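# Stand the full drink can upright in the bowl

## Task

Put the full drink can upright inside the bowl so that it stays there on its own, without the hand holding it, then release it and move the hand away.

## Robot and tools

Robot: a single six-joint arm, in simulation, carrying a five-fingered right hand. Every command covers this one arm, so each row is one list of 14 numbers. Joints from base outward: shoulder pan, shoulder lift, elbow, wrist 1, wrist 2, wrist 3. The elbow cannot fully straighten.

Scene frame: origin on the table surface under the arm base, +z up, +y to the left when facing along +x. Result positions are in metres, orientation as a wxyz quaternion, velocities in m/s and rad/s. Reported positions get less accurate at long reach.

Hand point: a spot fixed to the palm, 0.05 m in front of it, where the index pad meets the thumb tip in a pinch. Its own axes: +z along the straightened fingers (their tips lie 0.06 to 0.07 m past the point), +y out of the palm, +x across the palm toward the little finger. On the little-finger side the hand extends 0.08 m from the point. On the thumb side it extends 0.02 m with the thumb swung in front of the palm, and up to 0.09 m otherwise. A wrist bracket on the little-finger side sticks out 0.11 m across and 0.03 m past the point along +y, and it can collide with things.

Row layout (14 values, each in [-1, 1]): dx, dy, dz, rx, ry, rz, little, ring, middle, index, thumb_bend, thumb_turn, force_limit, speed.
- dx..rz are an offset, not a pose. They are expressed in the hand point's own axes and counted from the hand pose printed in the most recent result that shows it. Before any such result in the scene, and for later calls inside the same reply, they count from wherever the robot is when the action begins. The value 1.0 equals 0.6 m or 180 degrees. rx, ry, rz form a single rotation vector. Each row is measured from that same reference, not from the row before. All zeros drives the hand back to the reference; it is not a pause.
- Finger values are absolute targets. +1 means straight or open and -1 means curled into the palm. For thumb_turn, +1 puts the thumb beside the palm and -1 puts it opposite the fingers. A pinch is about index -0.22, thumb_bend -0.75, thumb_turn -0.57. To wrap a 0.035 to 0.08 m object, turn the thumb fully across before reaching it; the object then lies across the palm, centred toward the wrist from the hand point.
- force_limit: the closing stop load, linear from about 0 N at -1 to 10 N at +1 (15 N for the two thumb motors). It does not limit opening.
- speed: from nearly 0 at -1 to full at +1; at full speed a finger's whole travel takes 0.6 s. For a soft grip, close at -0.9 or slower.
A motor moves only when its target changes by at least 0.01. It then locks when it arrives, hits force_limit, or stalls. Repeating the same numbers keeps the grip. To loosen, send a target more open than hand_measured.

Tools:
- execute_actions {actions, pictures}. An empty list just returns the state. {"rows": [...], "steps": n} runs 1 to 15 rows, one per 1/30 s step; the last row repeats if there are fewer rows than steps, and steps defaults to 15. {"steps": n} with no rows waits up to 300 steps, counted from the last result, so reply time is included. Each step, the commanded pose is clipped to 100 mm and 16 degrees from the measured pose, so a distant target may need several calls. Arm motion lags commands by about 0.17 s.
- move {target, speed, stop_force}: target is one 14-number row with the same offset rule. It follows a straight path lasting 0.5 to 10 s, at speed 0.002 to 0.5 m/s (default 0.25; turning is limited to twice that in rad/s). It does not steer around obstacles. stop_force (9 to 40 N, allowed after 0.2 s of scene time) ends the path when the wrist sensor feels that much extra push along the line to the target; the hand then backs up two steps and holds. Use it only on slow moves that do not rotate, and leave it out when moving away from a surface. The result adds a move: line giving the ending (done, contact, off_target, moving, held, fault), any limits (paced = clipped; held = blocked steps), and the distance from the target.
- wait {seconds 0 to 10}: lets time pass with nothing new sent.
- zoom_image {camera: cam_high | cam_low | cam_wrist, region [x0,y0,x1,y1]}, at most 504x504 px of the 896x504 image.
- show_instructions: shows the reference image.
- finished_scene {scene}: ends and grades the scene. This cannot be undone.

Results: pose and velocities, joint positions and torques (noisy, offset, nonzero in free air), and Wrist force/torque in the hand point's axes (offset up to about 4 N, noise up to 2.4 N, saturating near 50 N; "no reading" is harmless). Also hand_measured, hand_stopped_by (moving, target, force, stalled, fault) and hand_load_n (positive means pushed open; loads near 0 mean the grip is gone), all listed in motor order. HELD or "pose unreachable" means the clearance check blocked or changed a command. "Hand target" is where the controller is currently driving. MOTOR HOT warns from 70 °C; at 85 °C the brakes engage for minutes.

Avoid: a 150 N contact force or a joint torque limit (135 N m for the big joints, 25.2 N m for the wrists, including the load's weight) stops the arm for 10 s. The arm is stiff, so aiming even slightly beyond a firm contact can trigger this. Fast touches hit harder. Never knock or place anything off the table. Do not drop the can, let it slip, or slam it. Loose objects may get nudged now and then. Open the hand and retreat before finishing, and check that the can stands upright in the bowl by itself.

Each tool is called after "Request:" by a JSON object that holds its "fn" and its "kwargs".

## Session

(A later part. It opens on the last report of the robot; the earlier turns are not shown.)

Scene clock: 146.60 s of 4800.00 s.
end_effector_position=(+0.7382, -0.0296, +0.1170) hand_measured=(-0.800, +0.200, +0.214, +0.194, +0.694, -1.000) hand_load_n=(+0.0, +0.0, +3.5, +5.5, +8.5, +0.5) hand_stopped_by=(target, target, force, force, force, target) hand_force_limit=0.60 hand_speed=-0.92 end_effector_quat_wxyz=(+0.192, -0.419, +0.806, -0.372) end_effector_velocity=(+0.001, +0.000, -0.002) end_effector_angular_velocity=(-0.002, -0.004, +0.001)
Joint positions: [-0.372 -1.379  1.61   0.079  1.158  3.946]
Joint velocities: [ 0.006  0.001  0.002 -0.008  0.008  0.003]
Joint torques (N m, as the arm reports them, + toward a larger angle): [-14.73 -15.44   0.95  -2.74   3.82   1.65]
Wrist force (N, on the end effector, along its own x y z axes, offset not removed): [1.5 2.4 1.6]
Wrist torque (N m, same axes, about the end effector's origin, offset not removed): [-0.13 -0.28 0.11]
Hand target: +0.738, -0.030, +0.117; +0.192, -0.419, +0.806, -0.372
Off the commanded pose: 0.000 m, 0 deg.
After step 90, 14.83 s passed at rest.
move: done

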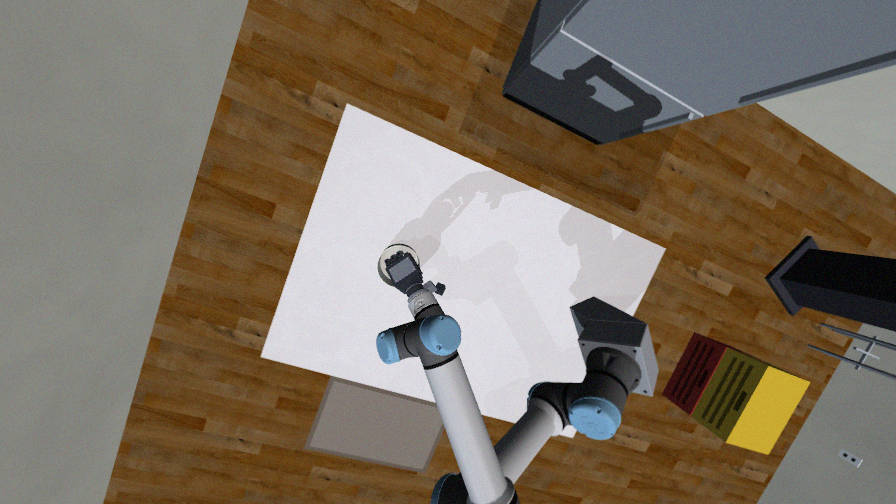

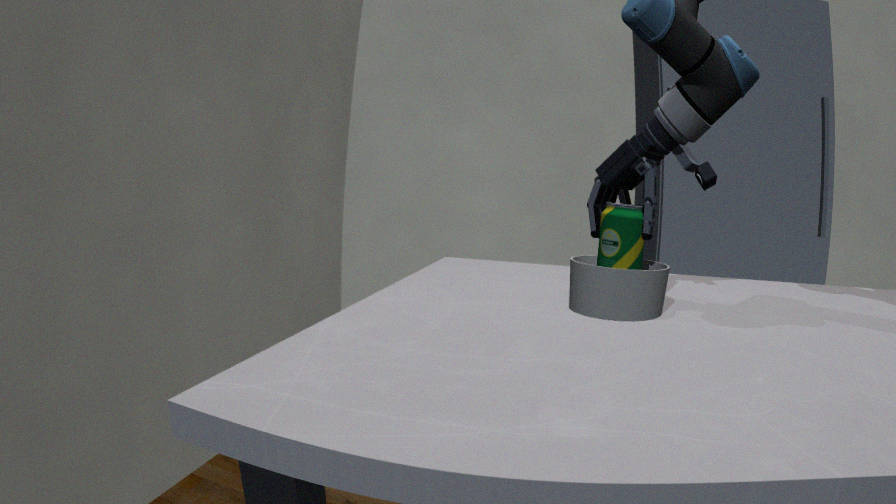

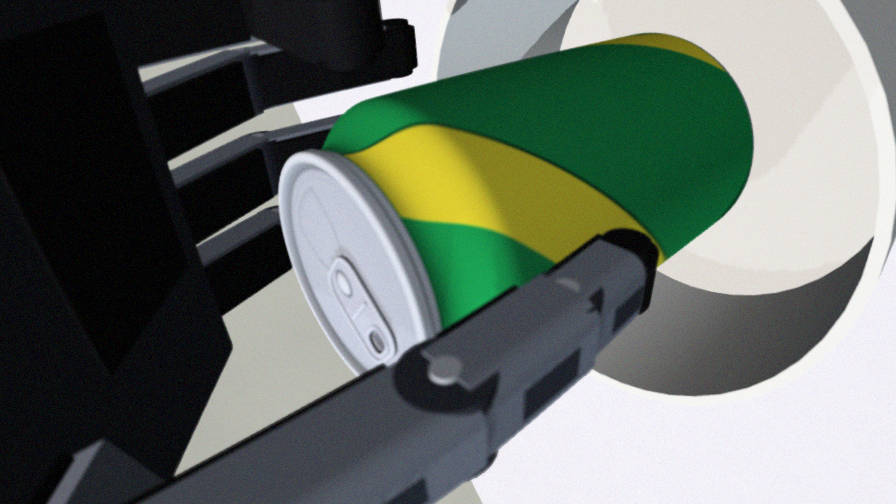

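Request:
{"fn": "move", "kwargs": {"target": [0,0.029,0.025,0,0,0,-0.8,0.2,-0.4,-0.4,-0.2,-1,0.6,-0.92], "speed": 0.007, "stop_force": 9}}

Scene clock: 157.00 s of 4800.00 s.
end_effector_position=(+0.7383, -0.0297, +0.0988) hand_measured=(-0.800, +0.200, +0.214, +0.194, +0.694, -1.000) hand_load_n=(+0.0, +0.0, +3.5, +6.0, +7.5, +0.5) hand_stopped_by=(target, target, force, force, force, target) hand_force_limit=0.60 hand_speed=-0.92 end_effector_quat_wxyz=(+0.192, -0.419, +0.806, -0.372) end_effector_velocity=(-0.001, +0.000, +0.002) end_effector_angular_velocity=(+0.002, +0.001, -0.001)
Joint positions: [-0.34  -1.355  1.61   0.052  1.189  3.957]
Joint velocities: [-0.005 -0.004  0.001  0.005 -0.006  0.   ]
Joint torques (N m, as the arm reports them, + toward a larger angle): [-29.8  -37.11 -16.72   2.85  -2.32  -1.73]
Wrist force (N, on the end effector, along its own x y z axes, offset not removed): [-1.8 -4.5 -0.4]
Wrist torque (N m, same axes, about the end effector's origin, offset not removed): [-0.12 -0.16 -0.03]
Hand target: +0.738, -0.030, +0.099; +0.192, -0.419, +0.806, -0.372
Off the commanded pose: 0.005 m, 0 deg.
After step 90, 4.47 s passed at rest.
move: contact

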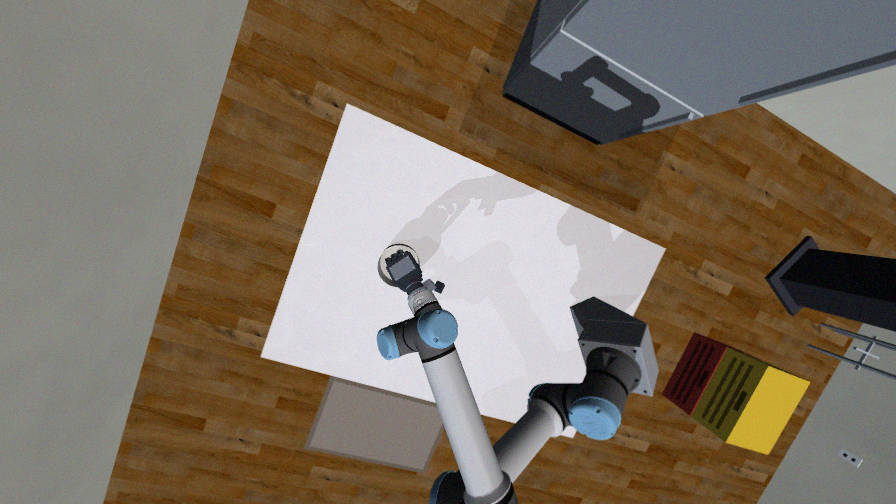

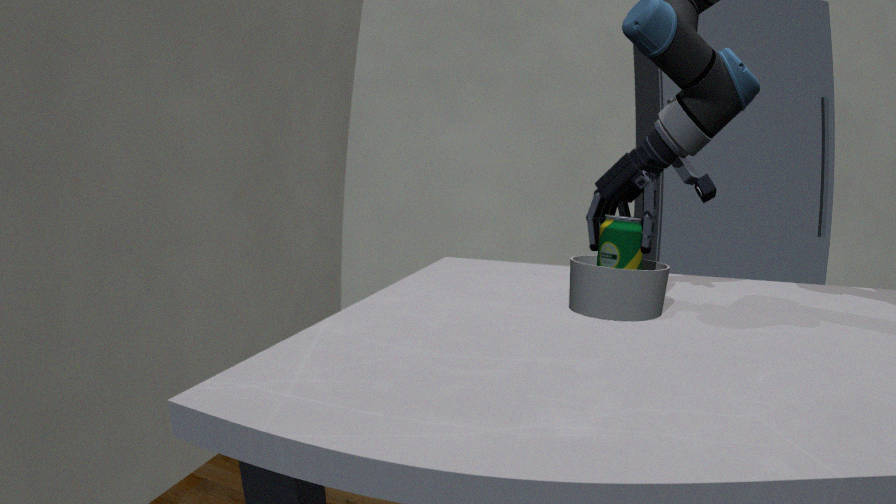

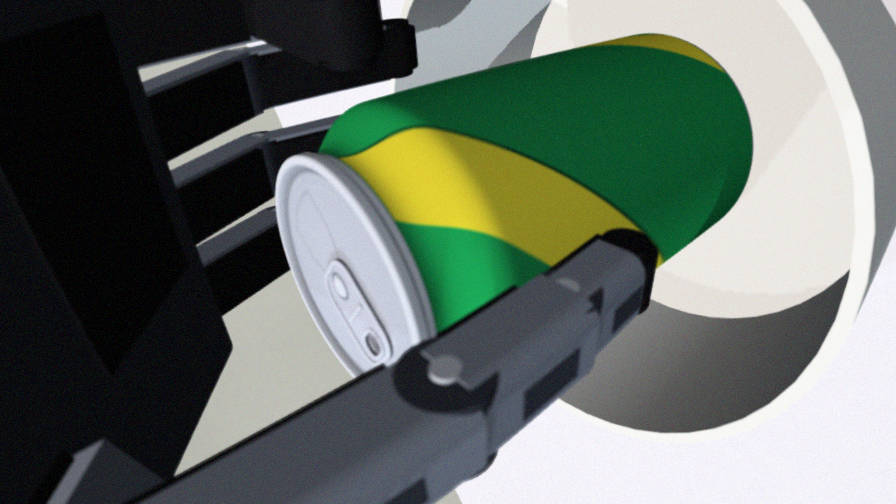

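Request:
{"fn": "move", "kwargs": {"target": [0,0,0,0,0,0,-0.8,0.2,0.5,0.5,1,-1,0.6,-0.8]}}

Request:
{"fn": "move", "kwargs": {"target": [0,-0.1,-0.09,0,0,0,-0.8,0.2,0.5,0.5,1,-1,0.6,-0.8], "speed": 0.1}}

Request:
{"fn": "move", "kwargs": {"target": [0,0.05,-0.3,0,0,0,1,1,1,1,1,-1,0.6,0], "speed": 0.2}}

Scene clock: 164.43 s of 4800.00 s.
end_effector_position=(+0.7382, -0.0297, +0.0988) hand_measured=(-0.800, +0.200, +0.500, +0.500, +1.000, -1.000) hand_load_n=(+0.0, +0.0, +0.0, +0.0, +0.0, +0.0) hand_stopped_by=(target, target, target, target, target, target) hand_force_limit=0.60 hand_speed=-0.80 end_effector_quat_wxyz=(+0.192, -0.419, +0.806, -0.372) end_effector_velocity=(-0.001, -0.000, -0.001) end_effector_angular_velocity=(+0.002, +0.002, -0.001)
Joint positions: [-0.34  -1.355  1.61   0.052  1.189  3.957]
Joint velocities: [ 0.001  0.001  0.002 -0.    -0.001 -0.   ]
Joint torques (N m, as the arm reports them, + toward a larger angle): [-13.03 -15.09 -22.42  -2.     3.5    1.49]
Wrist force (N, on the end effector, along its own x y z axes, offset not removed): [0.2 -1.2 -0.4]
Wrist torque (N m, same axes, about the end effector's origin, offset not removed): [-0.19 -0.03 -0.01]
Hand target: +0.738, -0.030, +0.099; +0.192, -0.419, +0.806, -0.372
Off the commanded pose: 0.000 m, 0 deg.
After step 90, 2.70 s passed at rest.
move: done

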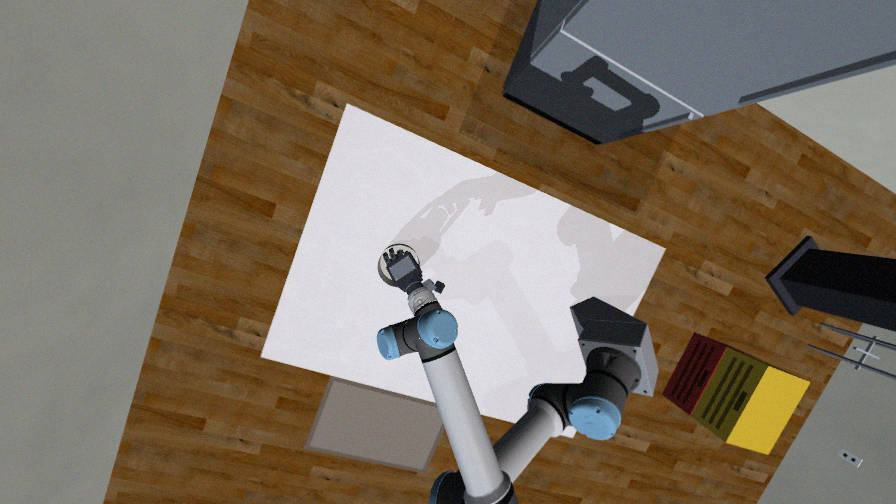

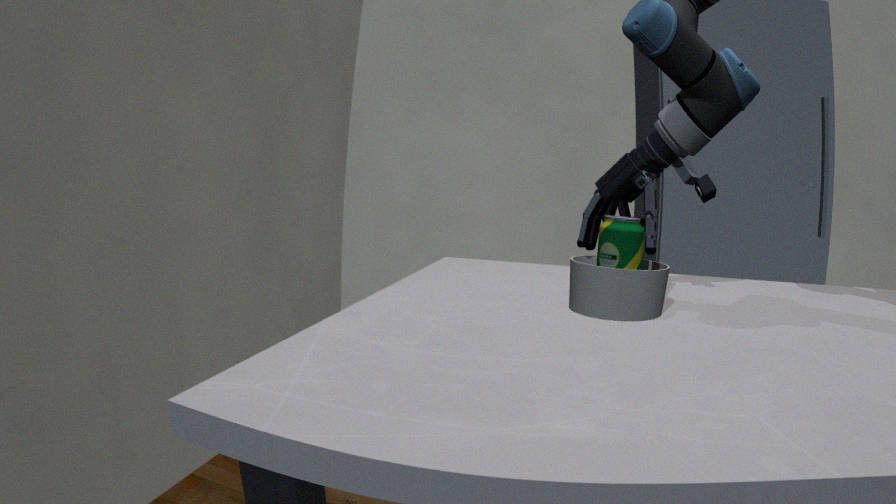

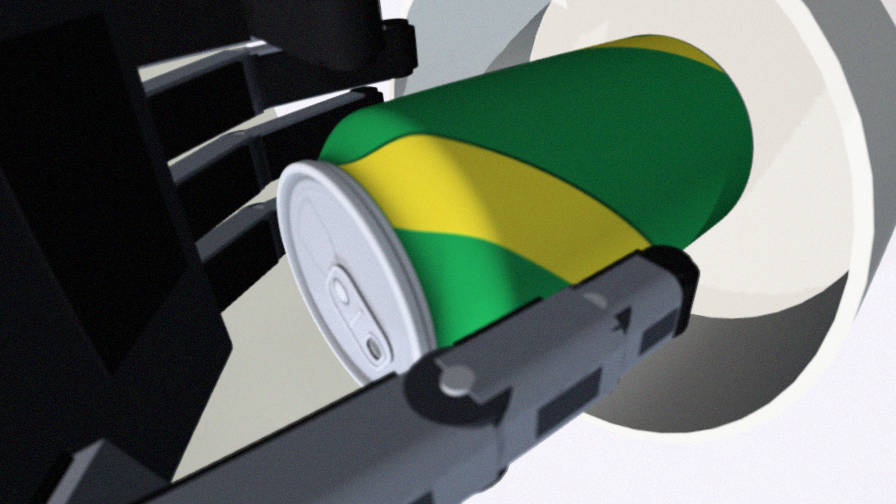

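Scene clock: 165.77 s of 4800.00 s.
end_effector_position=(+0.7366, -0.0286, +0.1792) hand_measured=(-0.800, +0.200, +0.500, +0.500, +1.000, -1.000) hand_load_n=(+0.0, +0.0, +0.0, +0.0, +0.0, +0.0) hand_stopped_by=(target, target, target, target, target, target) hand_force_limit=0.60 hand_speed=-0.80 end_effector_quat_wxyz=(+0.192, -0.419, +0.806, -0.372) end_effector_velocity=(-0.000, +0.000, +0.002) end_effector_angular_velocity=(-0.000, +0.000, +0.001)
Joint positions: [-0.486 -1.453  1.6    0.182  1.05   3.906]
Joint velocities: [-0.005 -0.003 -0.     0.004 -0.005 -0.002]
Joint torques (N m, as the arm reports them, + toward a larger angle): [-29.8  -30.81 -24.47   1.94  -1.88  -1.37]
Wrist force (N, on the end effector, along its own x y z axes, offset not removed): [0.2 0.1 0.2]
Wrist torque (N m, same axes, about the end effector's origin, offset not removed): [-0.15 -0.11 -0.02]
Hand target: +0.737, -0.029, +0.179; +0.192, -0.419, +0.806, -0.372
Off the commanded pose: 0.000 m, 0 deg.
move: done

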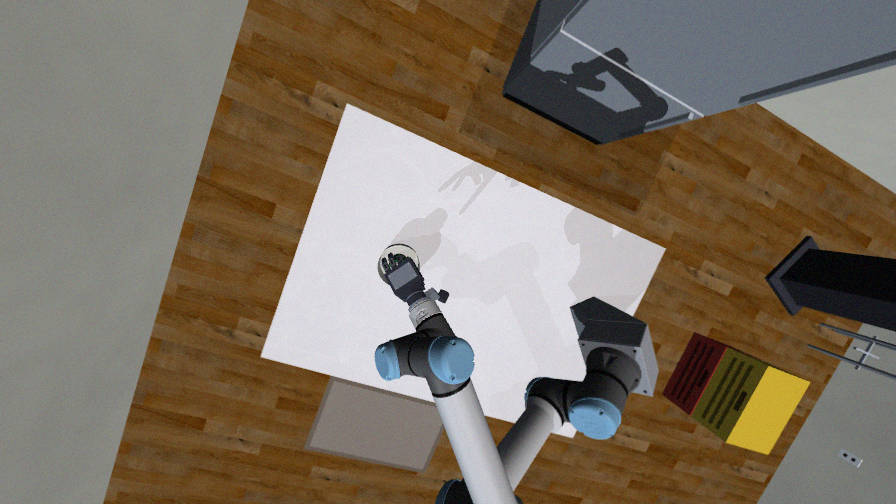

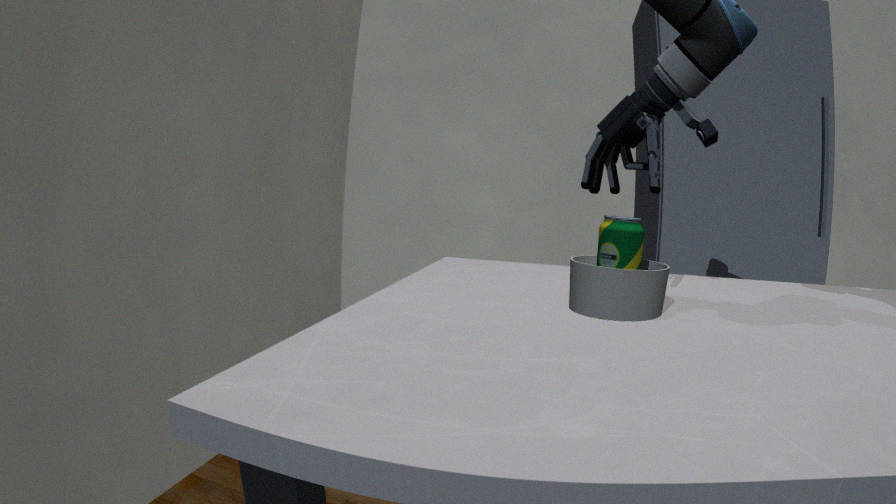

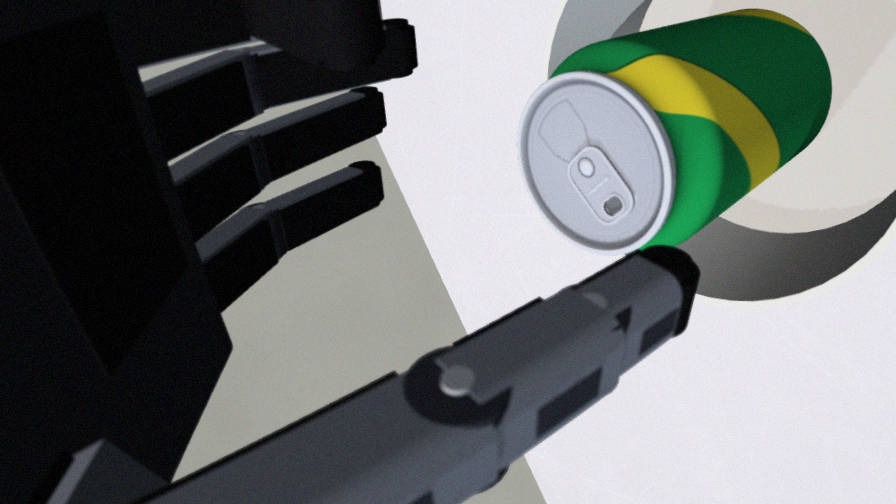

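Scene clock: 167.37 s of 4800.00 s.
end_effector_position=(+0.6091, +0.0614, +0.2731) hand_measured=(+1.000, +1.000, +1.000, +1.000, +1.000, -1.000) hand_load_n=(+0.0, +0.0, +0.0, +0.0, +0.0, +0.0) hand_stopped_by=(target, target, target, target, target, target) hand_force_limit=0.60 hand_speed=0.00 end_effector_quat_wxyz=(+0.192, -0.419, +0.806, -0.372) end_effector_velocity=(-0.003, +0.002, +0.001) end_effector_angular_velocity=(+0.003, +0.002, +0.001)
Joint positions: [-0.799 -1.908  1.924  0.405  0.759  3.759]
Joint velocities: [-0.012 -0.007  0.005  0.009 -0.014 -0.008]
Joint torques (N m, as the arm reports them, + toward a larger angle): [-19.29  -7.75   0.66   1.48  -1.93  -1.95]
Wrist force (N, on the end effector, along its own x y z axes, offset not removed): [0.9 0.6 -1.0]
Wrist torque (N m, same axes, about the end effector's origin, offset not removed): [0.04 -0.12 0.13]
Hand target: +0.609, +0.061, +0.273; +0.192, -0.419, +0.806, -0.372
Off the commanded pose: 0.000 m, 0 deg.
move: done

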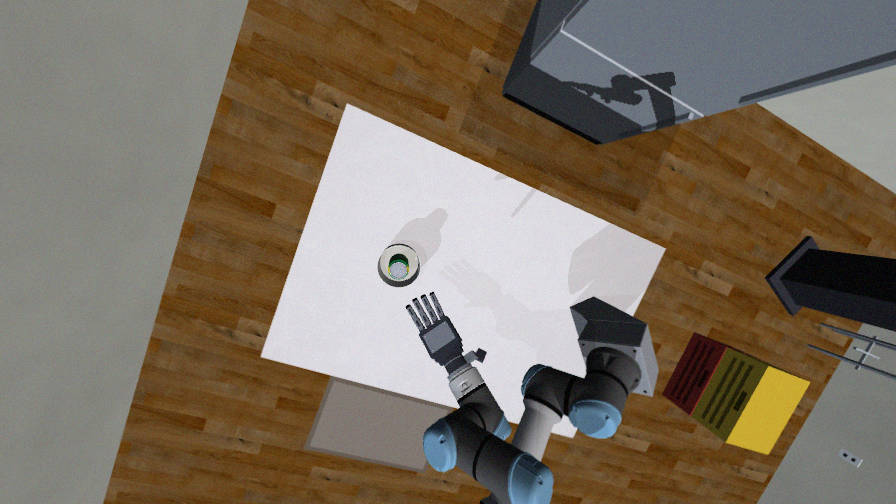

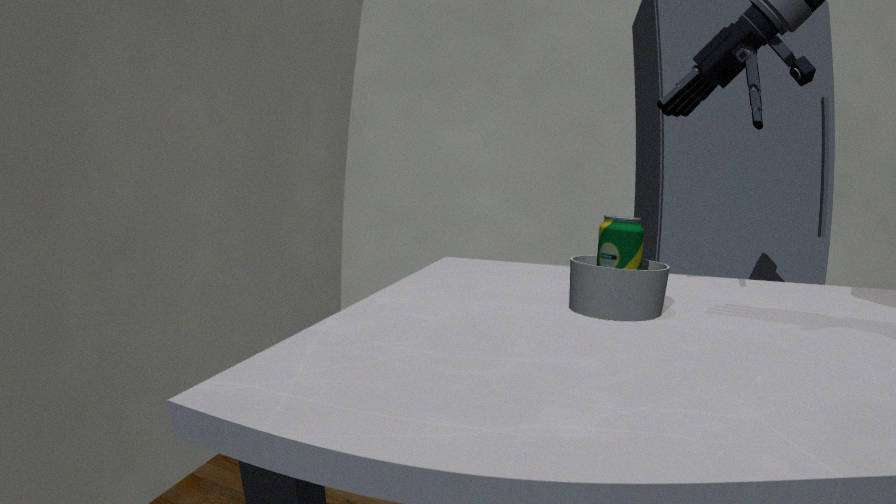

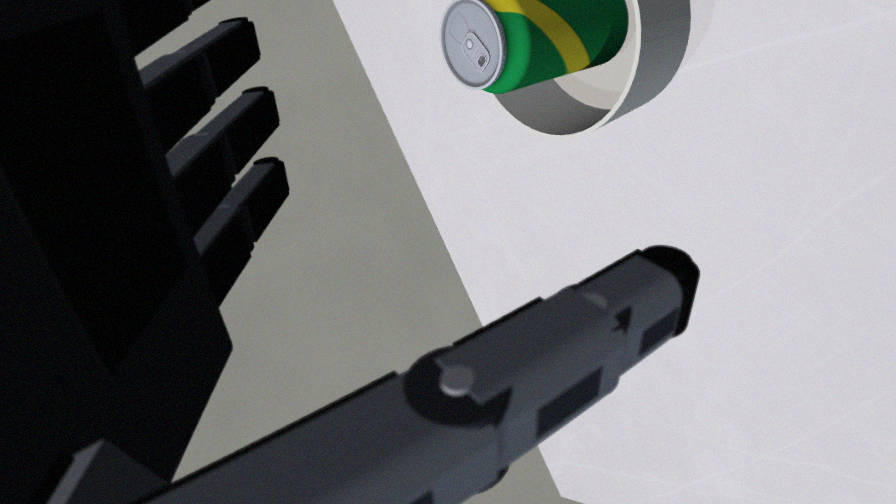

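Request:
{"fn": "finished_scene", "kwargs": {"scene": 2}}

The scene is finished: the task was done.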